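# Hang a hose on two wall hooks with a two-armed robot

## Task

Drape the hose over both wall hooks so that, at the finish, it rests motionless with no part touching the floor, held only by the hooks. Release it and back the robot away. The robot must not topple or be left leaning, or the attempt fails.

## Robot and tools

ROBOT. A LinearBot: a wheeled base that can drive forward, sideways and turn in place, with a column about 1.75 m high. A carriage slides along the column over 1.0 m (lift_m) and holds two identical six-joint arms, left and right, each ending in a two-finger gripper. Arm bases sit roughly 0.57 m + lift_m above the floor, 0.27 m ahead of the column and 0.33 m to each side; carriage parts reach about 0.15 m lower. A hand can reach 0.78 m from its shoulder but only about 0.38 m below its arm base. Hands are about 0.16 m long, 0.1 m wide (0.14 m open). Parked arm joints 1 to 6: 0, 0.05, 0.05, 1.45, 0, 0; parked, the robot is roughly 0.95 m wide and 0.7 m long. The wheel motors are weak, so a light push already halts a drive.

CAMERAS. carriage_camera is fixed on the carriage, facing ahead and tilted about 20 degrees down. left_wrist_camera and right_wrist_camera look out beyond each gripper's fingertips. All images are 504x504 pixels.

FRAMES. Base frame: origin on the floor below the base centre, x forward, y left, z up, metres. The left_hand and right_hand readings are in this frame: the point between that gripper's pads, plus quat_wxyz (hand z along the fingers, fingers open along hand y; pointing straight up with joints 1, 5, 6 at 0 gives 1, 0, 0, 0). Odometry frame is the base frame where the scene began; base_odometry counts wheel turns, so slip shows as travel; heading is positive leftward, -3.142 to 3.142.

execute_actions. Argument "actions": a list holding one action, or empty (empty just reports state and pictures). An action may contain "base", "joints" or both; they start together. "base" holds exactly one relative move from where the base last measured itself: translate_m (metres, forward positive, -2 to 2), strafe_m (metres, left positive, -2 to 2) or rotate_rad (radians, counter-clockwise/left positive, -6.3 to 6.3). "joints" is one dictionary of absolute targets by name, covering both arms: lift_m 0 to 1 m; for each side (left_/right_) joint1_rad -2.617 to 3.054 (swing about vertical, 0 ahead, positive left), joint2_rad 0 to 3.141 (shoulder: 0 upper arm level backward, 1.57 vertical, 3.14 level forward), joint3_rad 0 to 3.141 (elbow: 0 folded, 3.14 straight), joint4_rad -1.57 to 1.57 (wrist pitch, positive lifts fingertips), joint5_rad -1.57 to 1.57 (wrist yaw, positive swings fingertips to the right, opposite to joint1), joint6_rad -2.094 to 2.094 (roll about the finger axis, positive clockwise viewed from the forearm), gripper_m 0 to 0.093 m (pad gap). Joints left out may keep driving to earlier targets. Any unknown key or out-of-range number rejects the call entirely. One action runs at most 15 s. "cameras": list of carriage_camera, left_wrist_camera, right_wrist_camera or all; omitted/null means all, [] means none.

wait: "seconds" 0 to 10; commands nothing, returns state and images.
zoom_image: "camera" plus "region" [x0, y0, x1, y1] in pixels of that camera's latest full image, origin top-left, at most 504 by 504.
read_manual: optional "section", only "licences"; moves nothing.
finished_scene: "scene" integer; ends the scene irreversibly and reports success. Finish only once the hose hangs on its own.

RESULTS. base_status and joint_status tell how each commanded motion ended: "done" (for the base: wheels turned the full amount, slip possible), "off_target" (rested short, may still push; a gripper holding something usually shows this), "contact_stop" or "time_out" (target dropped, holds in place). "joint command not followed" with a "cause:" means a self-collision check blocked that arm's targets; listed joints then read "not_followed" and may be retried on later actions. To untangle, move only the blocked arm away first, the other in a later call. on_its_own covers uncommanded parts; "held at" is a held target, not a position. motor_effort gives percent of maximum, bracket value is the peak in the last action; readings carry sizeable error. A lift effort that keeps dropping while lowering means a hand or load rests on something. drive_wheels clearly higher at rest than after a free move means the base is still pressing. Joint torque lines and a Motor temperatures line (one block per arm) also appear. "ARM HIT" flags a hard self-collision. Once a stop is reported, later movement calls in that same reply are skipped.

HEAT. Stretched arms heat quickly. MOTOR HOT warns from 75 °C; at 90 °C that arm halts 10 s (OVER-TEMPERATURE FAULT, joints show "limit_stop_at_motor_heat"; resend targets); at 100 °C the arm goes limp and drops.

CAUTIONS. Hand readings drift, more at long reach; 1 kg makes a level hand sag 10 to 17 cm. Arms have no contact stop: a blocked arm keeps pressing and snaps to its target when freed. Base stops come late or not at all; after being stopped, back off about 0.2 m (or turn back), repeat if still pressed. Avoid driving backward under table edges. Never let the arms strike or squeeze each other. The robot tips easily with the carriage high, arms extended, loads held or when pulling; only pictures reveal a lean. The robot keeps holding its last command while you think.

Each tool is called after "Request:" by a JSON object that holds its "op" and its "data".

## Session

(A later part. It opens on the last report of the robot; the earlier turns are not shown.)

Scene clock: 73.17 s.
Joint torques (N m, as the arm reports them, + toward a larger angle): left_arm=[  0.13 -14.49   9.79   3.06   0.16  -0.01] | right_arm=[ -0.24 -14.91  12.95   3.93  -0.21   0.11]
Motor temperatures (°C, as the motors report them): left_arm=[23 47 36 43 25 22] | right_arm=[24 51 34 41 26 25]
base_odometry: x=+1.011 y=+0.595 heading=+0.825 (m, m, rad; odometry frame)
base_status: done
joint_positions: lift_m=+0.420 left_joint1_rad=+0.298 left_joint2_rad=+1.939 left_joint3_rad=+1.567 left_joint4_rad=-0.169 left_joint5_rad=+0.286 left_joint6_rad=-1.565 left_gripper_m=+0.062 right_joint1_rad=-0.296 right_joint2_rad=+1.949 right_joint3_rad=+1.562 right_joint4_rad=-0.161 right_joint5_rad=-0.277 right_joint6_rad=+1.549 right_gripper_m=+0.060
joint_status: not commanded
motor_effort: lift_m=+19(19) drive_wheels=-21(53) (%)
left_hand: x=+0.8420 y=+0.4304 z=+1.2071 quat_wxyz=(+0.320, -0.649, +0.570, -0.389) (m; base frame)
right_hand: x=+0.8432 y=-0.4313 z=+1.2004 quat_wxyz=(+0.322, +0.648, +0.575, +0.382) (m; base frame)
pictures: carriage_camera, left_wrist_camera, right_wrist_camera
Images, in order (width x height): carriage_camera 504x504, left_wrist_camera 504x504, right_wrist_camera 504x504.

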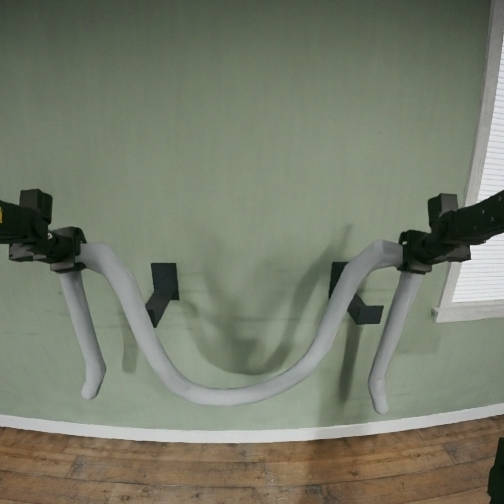

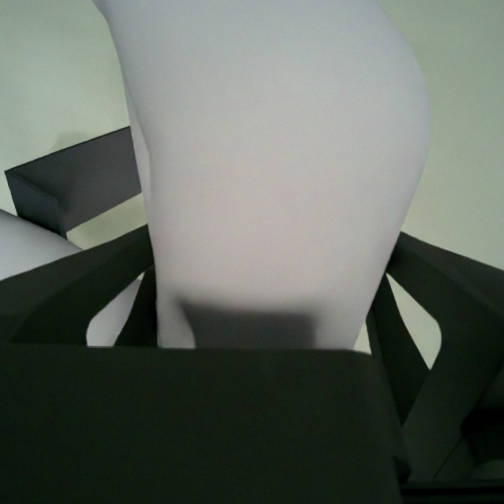

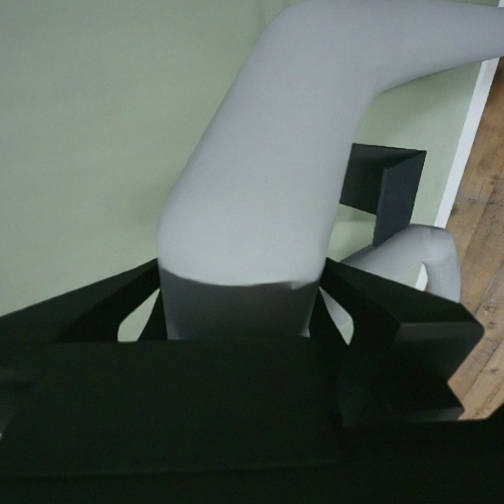

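Request:
{"op": "execute_actions", "data": {"actions": [{"joints":{"left_joint1_rad":0.06,"left_joint5_rad":0.06}}]}}

Scene clock: 78.17 s.
Joint torques (N m, as the arm reports them, + toward a larger angle): left_arm=[  0.86 -14.46   9.78   3.08  -0.06  -0.01] | right_arm=[ -0.03 -14.59  12.97   3.85  -0.28   0.11]
Motor temperatures (°C, as the motors report them): left_arm=[23 49 37 46 25 22] | right_arm=[24 53 35 43 26 25]
base_odometry: x=+1.011 y=+0.595 heading=+0.825 (m, m, rad; odometry frame)
base_status: not commanded
joint_positions: lift_m=+0.420 left_joint1_rad=+0.049 left_joint2_rad=+1.939 left_joint3_rad=+1.567 left_joint4_rad=-0.172 left_joint5_rad=+0.063 left_joint6_rad=-1.565 left_gripper_m=+0.062 right_joint1_rad=-0.296 right_joint2_rad=+1.949 right_joint3_rad=+1.562 right_joint4_rad=-0.161 right_joint5_rad=-0.273 right_joint6_rad=+1.549 right_gripper_m=+0.060
joint_status: all done
motor_effort: lift_m=+19(18) drive_wheels=-20(21) (%)
left_hand: x=+0.8580 y=+0.3268 z=+1.2032 quat_wxyz=(+0.338, -0.618, +0.613, -0.358) (m; base frame)
right_hand: x=+0.8432 y=-0.4318 z=+1.2003 quat_wxyz=(+0.323, +0.649, +0.575, +0.380) (m; base frame)
pictures: carriage_camera, left_wrist_camera, right_wrist_camera
Images, in order (width x height): carriage_camera 504x504, left_wrist_camera 504x504, right_wrist_camera 504x504.

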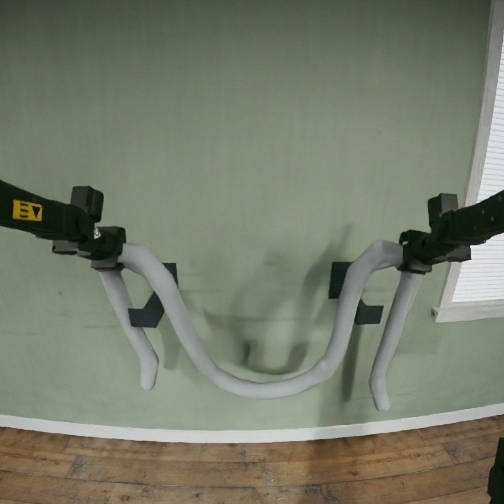

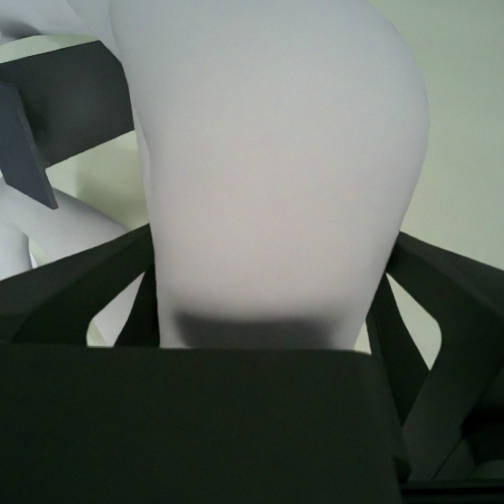

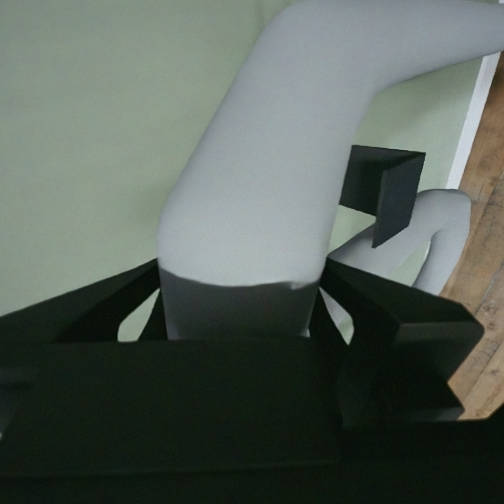

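Request:
{"op": "execute_actions", "data": {"actions": [{"base":{"translate_m":0.06},"joints":{"left_joint1_rad":0.13,"left_joint5_rad":0.13,"lift_m":0.38}}]}}

Scene clock: 80.03 s.
Joint torques (N m, as the arm reports them, + toward a larger angle): left_arm=[ -0.11 -14.89   9.85   3.02   0.     0.02] | right_arm=[  0.08 -15.43  12.74   3.91  -0.23   0.13]
Motor temperatures (°C, as the motors report them): left_arm=[23 50 38 47 25 22] | right_arm=[24 54 36 43 26 25]
base_odometry: x=+1.052 y=+0.638 heading=+0.824 (m, m, rad; odometry frame)
base_status: done
joint_positions: lift_m=+0.380 left_joint1_rad=+0.132 left_joint2_rad=+1.942 left_joint3_rad=+1.567 left_joint4_rad=-0.164 left_joint5_rad=+0.130 left_joint6_rad=-1.569 left_gripper_m=+0.062 right_joint1_rad=-0.297 right_joint2_rad=+1.957 right_joint3_rad=+1.562 right_joint4_rad=-0.168 right_joint5_rad=-0.273 right_joint6_rad=+1.549 right_gripper_m=+0.060
joint_status: all done
motor_effort: lift_m=+21(19) drive_wheels=-20(55) (%)
left_hand: x=+0.8564 y=+0.3630 z=+1.1633 quat_wxyz=(+0.333, -0.631, +0.597, -0.366) (m; base frame)
right_hand: x=+0.8428 y=-0.4325 z=+1.1542 quat_wxyz=(+0.318, +0.652, +0.576, +0.377) (m; base frame)
pictures: carriage_camera, left_wrist_camera, right_wrist_camera
Images, in order (width x height): carriage_camera 504x504, left_wrist_camera 504x504, right_wrist_camera 504x504.

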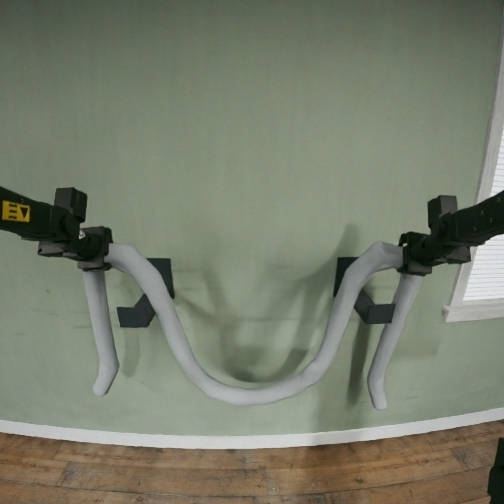

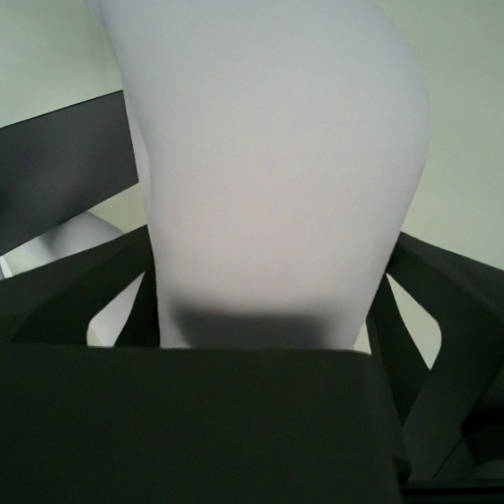

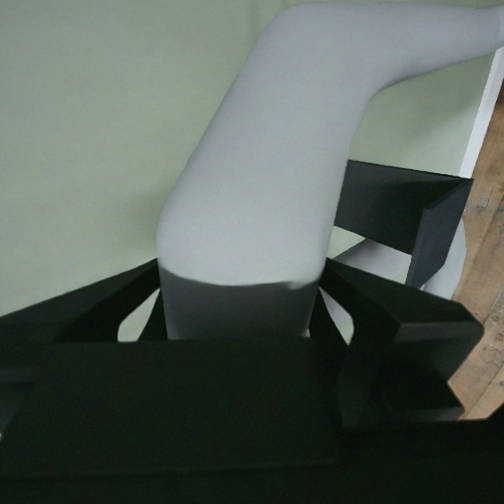

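Request:
{"op": "execute_actions", "data": {"actions": [{"base":{"translate_m":0.03},"joints":{"lift_m":0.28}}]}}

Scene clock: 81.80 s.
Joint torques (N m, as the arm reports them, + toward a larger angle): left_arm=[  0.22 -14.69   9.74   3.07  -0.12   0.03] | right_arm=[  0.13 -15.1   12.7    3.96  -0.21   0.09]
Motor temperatures (°C, as the motors report them): left_arm=[23 50 38 47 25 22] | right_arm=[24 55 36 44 26 25]
base_odometry: x=+1.073 y=+0.660 heading=+0.822 (m, m, rad; odometry frame)
base_status: done
joint_positions: lift_m=+0.280 left_joint1_rad=+0.126 left_joint2_rad=+1.940 left_joint3_rad=+1.567 left_joint4_rad=-0.167 left_joint5_rad=+0.144 left_joint6_rad=-1.569 left_gripper_m=+0.062 right_joint1_rad=-0.298 right_joint2_rad=+1.955 right_joint3_rad=+1.562 right_joint4_rad=-0.170 right_joint5_rad=-0.274 right_joint6_rad=+1.549 right_gripper_m=+0.060
joint_status: all done
motor_effort: lift_m=+19(19) drive_wheels=-16(53) (%)
left_hand: x=+0.8562 y=+0.3575 z=+1.0638 quat_wxyz=(+0.328, -0.627, +0.601, -0.371) (m; base frame)
right_hand: x=+0.8423 y=-0.4324 z=+1.0550 quat_wxyz=(+0.317, +0.652, +0.576, +0.377) (m; base frame)
pictures: carriage_camera, left_wrist_camera, right_wrist_camera
Images, in order (width x height): carriage_camera 504x504, left_wrist_camera 504x504, right_wrist_camera 504x504.

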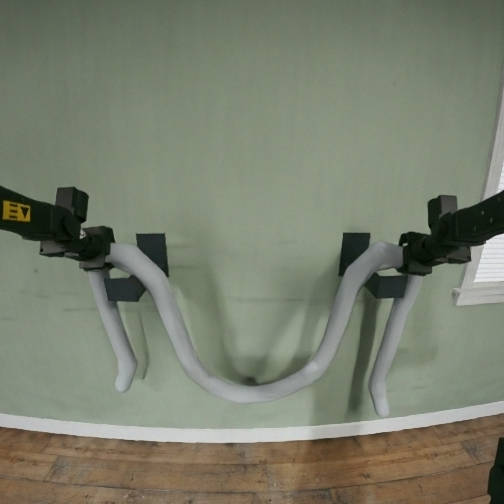

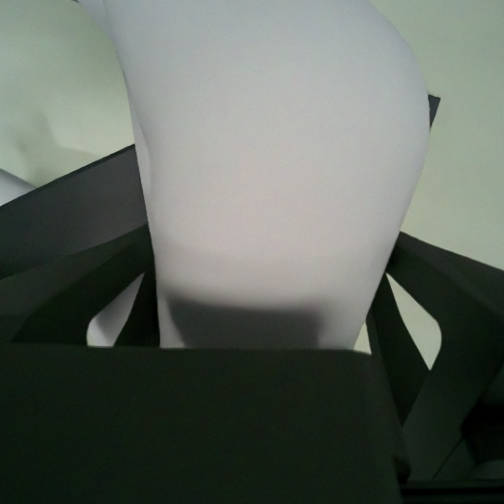

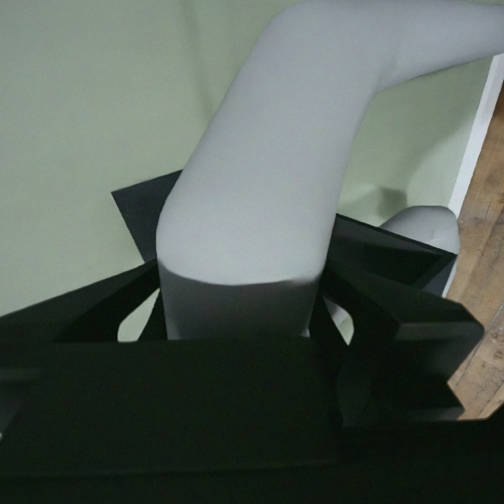

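Request:
{"op": "execute_actions", "data": {"actions": [{"joints":{"lift_m":0.22,"left_joint1_rad":0.28,"left_joint5_rad":0.28,"right_joint1_rad":-0.44,"right_joint5_rad":-0.44}}]}}

Scene clock: 83.33 s.
Joint torques (N m, as the arm reports them, + toward a larger angle): left_arm=[  2.62 -13.43   9.36   2.78  -0.53   0.19] | right_arm=[ -0.78 -13.59  11.51   3.54   0.17  -0.06]
Motor temperatures (°C, as the motors report them): left_arm=[23 51 38 48 25 22] | right_arm=[24 55 36 44 26 25]
base_odometry: x=+1.073 y=+0.660 heading=+0.822 (m, m, rad; odometry frame)
base_status: not commanded
joint_positions: lift_m=+0.220 left_joint1_rad=+0.247 left_joint2_rad=+1.927 left_joint3_rad=+1.574 left_joint4_rad=-0.129 left_joint5_rad=+0.346 left_joint6_rad=-1.588 left_gripper_m=+0.061 right_joint1_rad=-0.427 right_joint2_rad=+1.936 right_joint3_rad=+1.575 right_joint4_rad=-0.129 right_joint5_rad=-0.459 right_joint6_rad=+1.566 right_gripper_m=+0.060
joint_status: left_joint1_rad off_target (ended at +0.247, target +0.280); left_joint5_rad off_target (ended at +0.346, target +0.280); the others done
on_its_own: right_joint4_rad moved +0.042 toward your old target +0.000
motor_effort: lift_m=+20(19) drive_wheels=-14(16) (%)
left_hand: x=+0.8517 y=+0.3926 z=+1.0265 quat_wxyz=(+0.308, -0.615, +0.583, -0.433) (m; base frame)
right_hand: x=+0.8297 y=-0.4746 z=+1.0259 quat_wxyz=(+0.317, +0.637, +0.552, +0.435) (m; base frame)
pictures: carriage_camera, left_wrist_camera, right_wrist_camera
Images, in order (width x height): carriage_camera 504x504, left_wrist_camera 504x504, right_wrist_camera 504x504.

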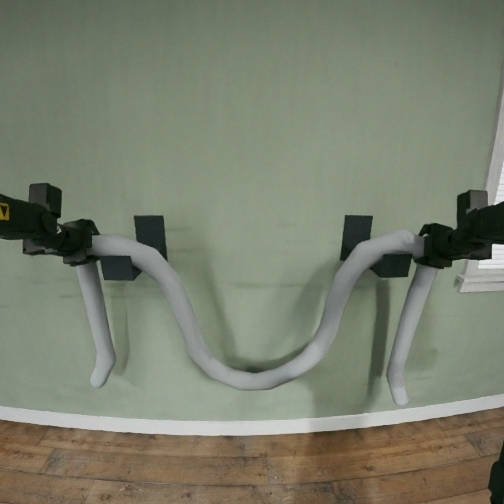

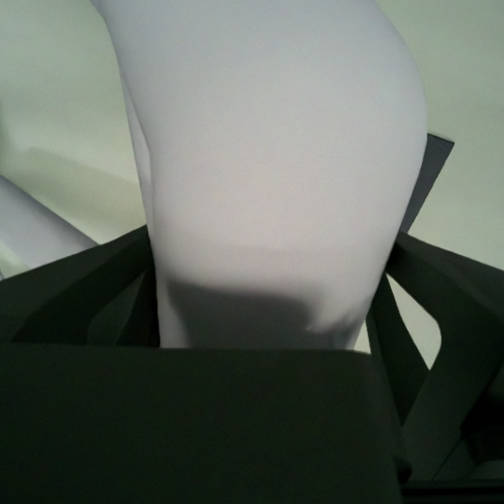

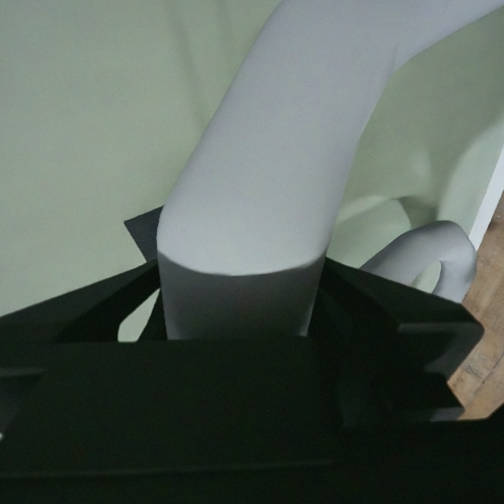

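Request:
{"op": "execute_actions", "data": {"actions": [{"joints":{"lift_m":0.17}}], "cameras": ["carriage_camera"]}}

Scene clock: 84.63 s.
Joint torques (N m, as the arm reports them, + toward a larger angle): left_arm=[  1.51 -12.49   9.41   2.33  -0.57   0.38] | right_arm=[ -0.85 -13.04  11.15   2.95   0.22  -0.48]
Motor temperatures (°C, as the motors report them): left_arm=[23 51 39 48 25 22] | right_arm=[24 55 37 44 26 25]
base_odometry: x=+1.073 y=+0.660 heading=+0.822 (m, m, rad; odometry frame)
base_status: not commanded
joint_positions: lift_m=+0.170 left_joint1_rad=+0.260 left_joint2_rad=+1.917 left_joint3_rad=+1.574 left_joint4_rad=-0.066 left_joint5_rad=+0.350 left_joint6_rad=-1.613 left_gripper_m=+0.061 right_joint1_rad=-0.425 right_joint2_rad=+1.928 right_joint3_rad=+1.579 right_joint4_rad=-0.074 right_joint5_rad=-0.470 right_joint6_rad=+1.603 right_gripper_m=+0.060
joint_status: all done
on_its_own: left_joint4_rad moved +0.062 toward your old target +0.000; right_joint4_rad moved +0.055 toward your old target +0.000
motor_effort: lift_m=+17(18) drive_wheels=-14(15) (%)
left_hand: x=+0.8553 y=+0.4009 z=+0.9960 quat_wxyz=(+0.330, -0.606, +0.565, -0.452) (m; base frame)
right_hand: x=+0.8348 y=-0.4736 z=+0.9934 quat_wxyz=(+0.330, +0.627, +0.539, +0.456) (m; base frame)
pictures: carriage_camera
Images, in order (width x height): carriage_camera 504x504.

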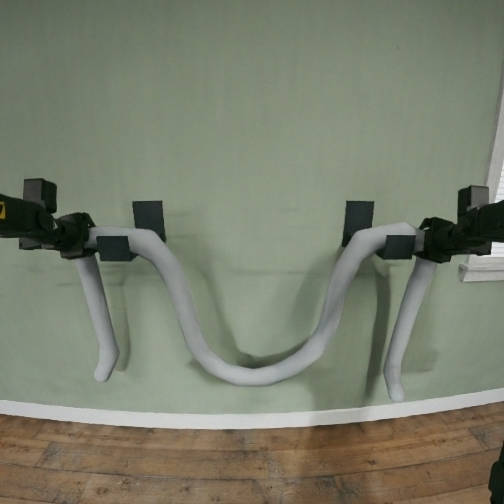

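Request:
{"op": "execute_actions", "data": {"actions": [{"joints":{"lift_m":0.15,"left_gripper_m":0.093,"right_gripper_m":0.093}}], "cameras": ["carriage_camera"]}}

Request:
{"op": "execute_actions", "data": {"actions": [{"base":{"translate_m":-0.5}}], "cameras": ["carriage_camera"]}}

Scene clock: 86.20 s.
Joint torques (N m, as the arm reports them, + toward a larger angle): left_arm=[  0.84 -11.62   8.77   1.89  -0.11   0.14] | right_arm=[ -0.61 -12.17  10.69   2.42   0.06  -0.23]
Motor temperatures (°C, as the motors report them): left_arm=[23 51 39 47 25 22] | right_arm=[24 55 37 44 26 25]
base_odometry: x=+1.073 y=+0.660 heading=+0.822 (m, m, rad; odometry frame)
base_status: not commanded
joint_positions: lift_m=+0.150 left_joint1_rad=+0.269 left_joint2_rad=+1.906 left_joint3_rad=+1.584 left_joint4_rad=-0.007 left_joint5_rad=+0.295 left_joint6_rad=-1.583 left_gripper_m=+0.093 right_joint1_rad=-0.429 right_joint2_rad=+1.920 right_joint3_rad=+1.584 right_joint4_rad=-0.018 right_joint5_rad=-0.449 right_joint6_rad=+1.582 right_gripper_m=+0.093
joint_status: all done
on_its_own: left_joint4_rad moved +0.060 to your old target +0.000; left_joint5_rad moved -0.055 to your old target +0.280; right_joint4_rad moved +0.056 to your old target +0.000
motor_effort: lift_m=+17(22) drive_wheels=-14(15) (%)
left_hand: x=+0.8593 y=+0.4166 z=+0.9983 quat_wxyz=(+0.383, -0.592, +0.552, -0.446) (m; base frame)
right_hand: x=+0.8380 y=-0.4811 z=+0.9919 quat_wxyz=(+0.368, +0.607, +0.536, +0.457) (m; base frame)
pictures: carriage_camera
Images, in order (width x height): carriage_camera 504x504.

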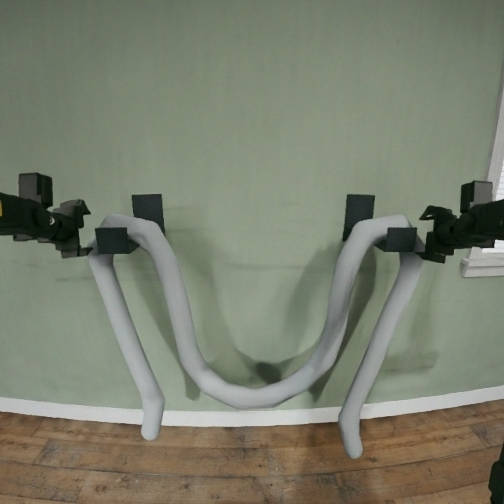

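Scene clock: 89.40 s.
Joint torques (N m, as the arm reports them, + toward a larger angle): left_arm=[  0.43 -11.68   8.79   1.84  -0.01   0.12] | right_arm=[ -0.29 -12.4   10.84   2.34   0.03  -0.19]
Motor temperatures (°C, as the motors report them): left_arm=[23 51 39 45 25 22] | right_arm=[24 56 37 42 26 25]
base_odometry: x=+0.733 y=+0.294 heading=+0.822 (m, m, rad; odometry frame)
base_status: done
joint_positions: lift_m=+0.150 left_joint1_rad=+0.274 left_joint2_rad=+1.906 left_joint3_rad=+1.584 left_joint4_rad=+0.001 left_joint5_rad=+0.284 left_joint6_rad=-1.580 left_gripper_m=+0.093 right_joint1_rad=-0.433 right_joint2_rad=+1.920 right_joint3_rad=+1.584 right_joint4_rad=-0.011 right_joint5_rad=-0.443 right_joint6_rad=+1.581 right_gripper_m=+0.093
joint_status: not commanded
motor_effort: lift_m=+17(19) drive_wheels=-10(57) (%)
left_hand: x=+0.8594 y=+0.4214 z=+1.0000 quat_wxyz=(+0.390, -0.593, +0.548, -0.443) (m; base frame)
right_hand: x=+0.8377 y=-0.4847 z=+0.9933 quat_wxyz=(+0.373, +0.607, +0.533, +0.455) (m; base frame)
pictures: carriage_camera
Images, in order (width x height): carriage_camera 504x504.

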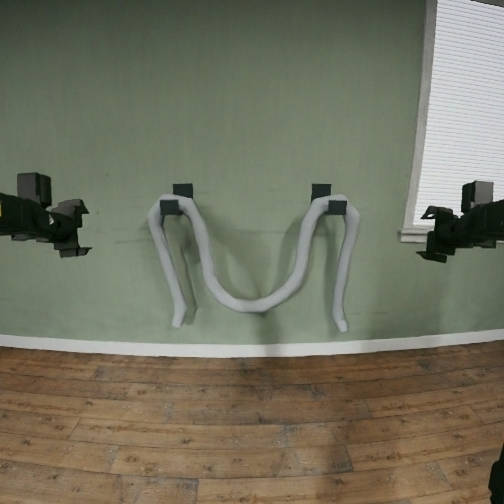

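Park arms (cooling), let it settle.

Request:
{"op": "execute_actions", "data": {"actions": [{"joints":{"left_joint1_rad":0,"left_joint2_rad":0.05,"left_joint3_rad":0.05,"left_joint4_rad":1.45,"left_joint5_rad":0,"left_joint6_rad":0,"right_joint1_rad":0,"right_joint2_rad":0.05,"right_joint3_rad":0.05,"right_joint4_rad":1.45,"right_joint5_rad":0,"right_joint6_rad":0}}], "cameras": []}}

Request:
{"op": "wait", "data": {"seconds": 8}}

Scene clock: 92.33 s.
Joint torques (N m, as the arm reports them, + toward a larger angle): left_arm=[ 0.61  2.82  4.5  -0.2  -0.07  0.06] | right_arm=[ 0.57  2.83  5.49 -0.11  0.1  -0.16]
Motor temperatures (°C, as the motors report them): left_arm=[23 50 39 44 25 22] | right_arm=[24 55 37 41 26 25]
base_odometry: x=+0.733 y=+0.294 heading=+0.822 (m, m, rad; odometry frame)
base_status: not commanded
joint_positions: lift_m=+0.150 left_joint1_rad=-0.008 left_joint2_rad=+0.065 left_joint3_rad=+0.066 left_joint4_rad=+1.456 left_joint5_rad=+0.007 left_joint6_rad=-0.010 left_gripper_m=+0.093 right_joint1_rad=-0.004 right_joint2_rad=+0.061 right_joint3_rad=+0.061 right_joint4_rad=+1.449 right_joint5_rad=-0.006 right_joint6_rad=+0.010 right_gripper_m=+0.093
joint_status: all done
motor_effort: lift_m=+18(18) drive_wheels=-5(10) (%)
left_hand: x=+0.3127 y=+0.3081 z=+1.1686 quat_wxyz=(+0.998, +0.003, +0.057, -0.009) (m; base frame)
right_hand: x=+0.3145 y=-0.3086 z=+1.1670 quat_wxyz=(+0.998, -0.003, +0.061, +0.003) (m; base frame)
pictures: none
No camera images: the call's "cameras" was empty. Leave "cameras" out to get every camera's image.

Scene clock: 100.33 s.
Joint torques (N m, as the arm reports them, + toward a larger angle): left_arm=[ 0.62  2.86  4.55 -0.21 -0.07  0.06] | right_arm=[ 0.55  2.82  5.66 -0.12  0.09 -0.13]
Motor temperatures (°C, as the motors report them): left_arm=[23 46 37 38 25 22] | right_arm=[24 50 36 37 26 25]
base_odometry: x=+0.733 y=+0.294 heading=+0.822 (m, m, rad; odometry frame)
base_status: not commanded
joint_positions: lift_m=+0.150 left_joint1_rad=-0.008 left_joint2_rad=+0.065 left_joint3_rad=+0.066 left_joint4_rad=+1.456 left_joint5_rad=+0.007 left_joint6_rad=-0.010 left_gripper_m=+0.093 right_joint1_rad=-0.004 right_joint2_rad=+0.061 right_joint3_rad=+0.061 right_joint4_rad=+1.449 right_joint5_rad=-0.006 right_joint6_rad=+0.010 right_gripper_m=+0.093
joint_status: all done
motor_effort: lift_m=+19(18) drive_wheels=-5(10) (%)
left_hand: x=+0.3127 y=+0.3081 z=+1.1686 quat_wxyz=(+0.998, +0.003, +0.057, -0.009) (m; base frame)
right_hand: x=+0.3145 y=-0.3086 z=+1.1670 quat_wxyz=(+0.998, -0.003, +0.061, +0.003) (m; base frame)
wait: 8.00 s; at rest by 0.27 s
pictures: carriage_camera, left_wrist_camera, right_wrist_camera
Images, in order (width x height): carriage_camera 504x504, left_wrist_camera 504x504, right_wrist_camera 504x504.

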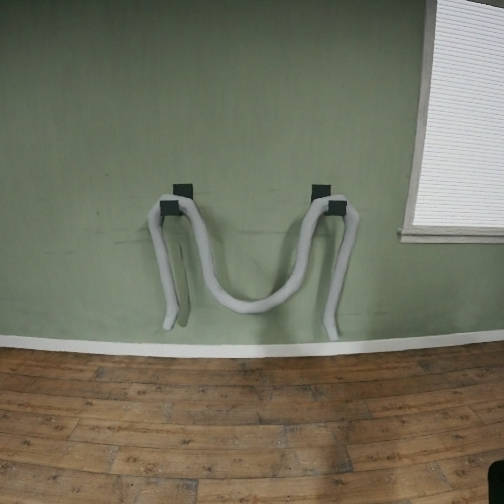

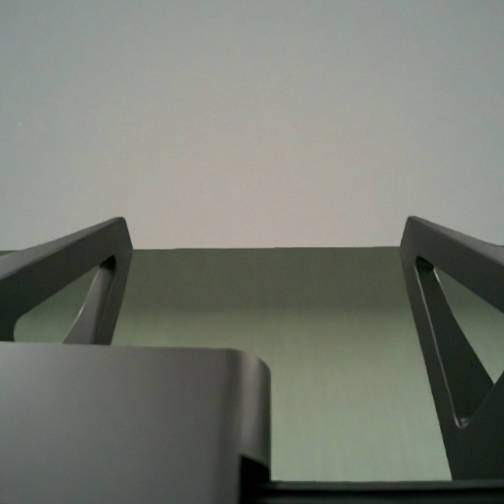

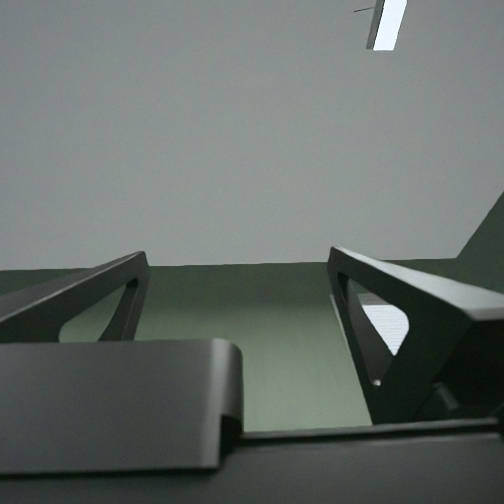

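Request:
{"op": "wait", "data": {"seconds": 10}}

Request:
{"op": "wait", "data": {"seconds": 10}}

Scene clock: 110.77 s.
Joint torques (N m, as the arm reports them, + toward a larger angle): left_arm=[ 0.59  2.86  4.53 -0.21 -0.08  0.06] | right_arm=[ 0.49  2.77  5.61 -0.1   0.09 -0.14]
Motor temperatures (°C, as the motors report them): left_arm=[23 42 36 35 25 22] | right_arm=[24 46 35 34 26 25]
base_odometry: x=+0.733 y=+0.294 heading=+0.822 (m, m, rad; odometry frame)
base_status: not commanded
joint_positions: lift_m=+0.150 left_joint1_rad=-0.008 left_joint2_rad=+0.065 left_joint3_rad=+0.066 left_joint4_rad=+1.456 left_joint5_rad=+0.007 left_joint6_rad=-0.010 left_gripper_m=+0.093 right_joint1_rad=-0.004 right_joint2_rad=+0.061 right_joint3_rad=+0.061 right_joint4_rad=+1.449 right_joint5_rad=-0.006 right_joint6_rad=+0.010 right_gripper_m=+0.093
joint_status: all done
motor_effort: lift_m=+17(18) drive_wheels=-5(10) (%)
left_hand: x=+0.3127 y=+0.3081 z=+1.1686 quat_wxyz=(+0.998, +0.003, +0.057, -0.009) (m; base frame)
right_hand: x=+0.3145 y=-0.3086 z=+1.1670 quat_wxyz=(+0.998, -0.003, +0.061, +0.003) (m; base frame)
wait: 10.00 s; at rest from the start
pictures: carriage_camera, left_wrist_camera, right_wrist_camera
Images, in order (width x height): carriage_camera 504x504, left_wrist_camera 504x504, right_wrist_camera 504x504.

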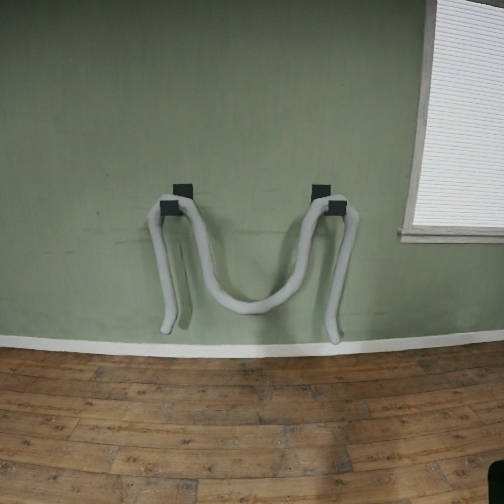

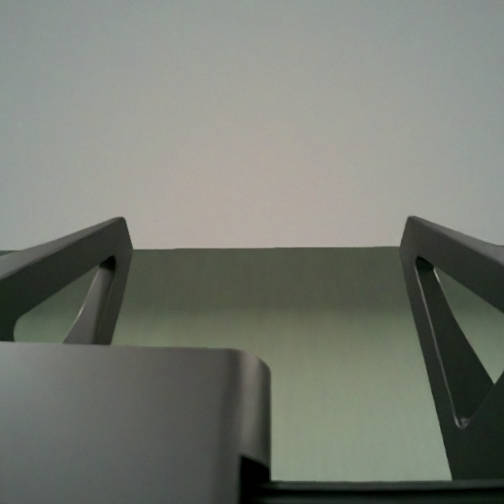

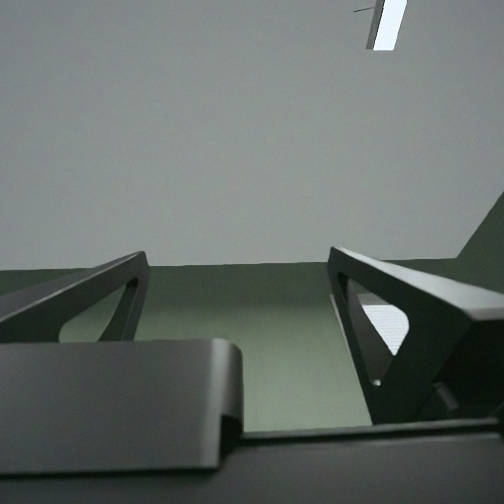

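Scene clock: 120.77 s.
Joint torques (N m, as the arm reports them, + toward a larger angle): left_arm=[ 0.62  2.83  4.53 -0.21 -0.08  0.05] | right_arm=[ 0.44  2.8   5.53 -0.11  0.08 -0.14]
Motor temperatures (°C, as the motors report them): left_arm=[23 38 35 33 25 22] | right_arm=[24 42 35 32 26 25]
base_odometry: x=+0.733 y=+0.294 heading=+0.822 (m, m, rad; odometry frame)
base_status: not commanded
joint_positions: lift_m=+0.150 left_joint1_rad=-0.008 left_joint2_rad=+0.065 left_joint3_rad=+0.066 left_joint4_rad=+1.456 left_joint5_rad=+0.007 left_joint6_rad=-0.010 left_gripper_m=+0.093 right_joint1_rad=-0.004 right_joint2_rad=+0.061 right_joint3_rad=+0.061 right_joint4_rad=+1.449 right_joint5_rad=-0.006 right_joint6_rad=+0.010 right_gripper_m=+0.093
joint_status: all done
motor_effort: lift_m=+17(18) drive_wheels=-5(10) (%)
left_hand: x=+0.3127 y=+0.3081 z=+1.1686 quat_wxyz=(+0.998, +0.003, +0.057, -0.009) (m; base frame)
right_hand: x=+0.3145 y=-0.3086 z=+1.1670 quat_wxyz=(+0.998, -0.003, +0.061, +0.003) (m; base frame)
wait: 10.00 s; at rest by 0.27 s
pictures: carriage_camera, left_wrist_camera, right_wrist_camera
Images, in order (width x height): carriage_camera 504x504, left_wrist_camera 504x504, right_wrist_camera 504x504.

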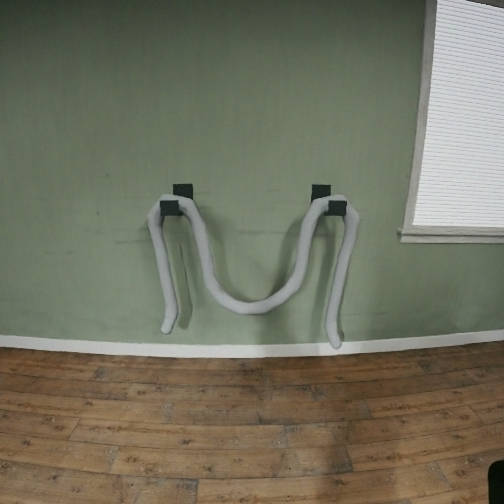

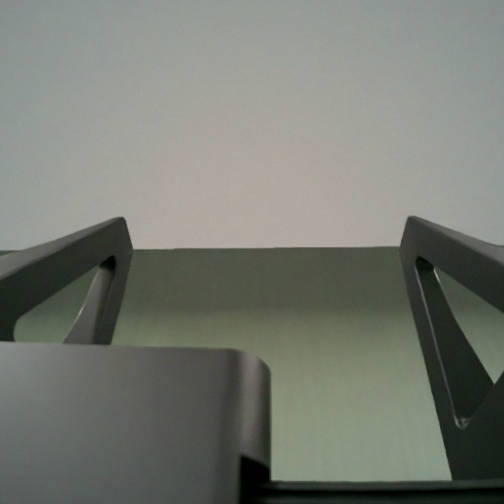

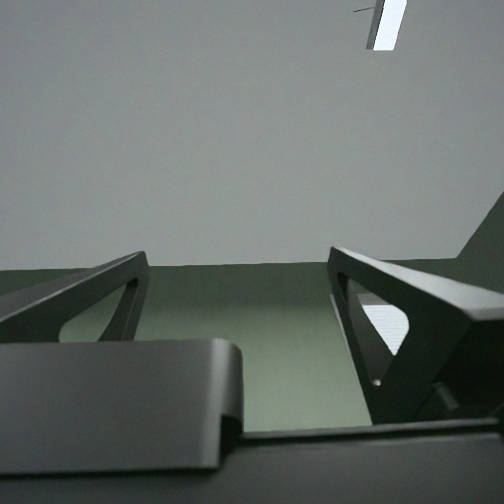

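Slow creep only; clear of floor.

Request:
{"op": "finished_scene", "data": {"scene": 1}}

The scene is finished: the task was done.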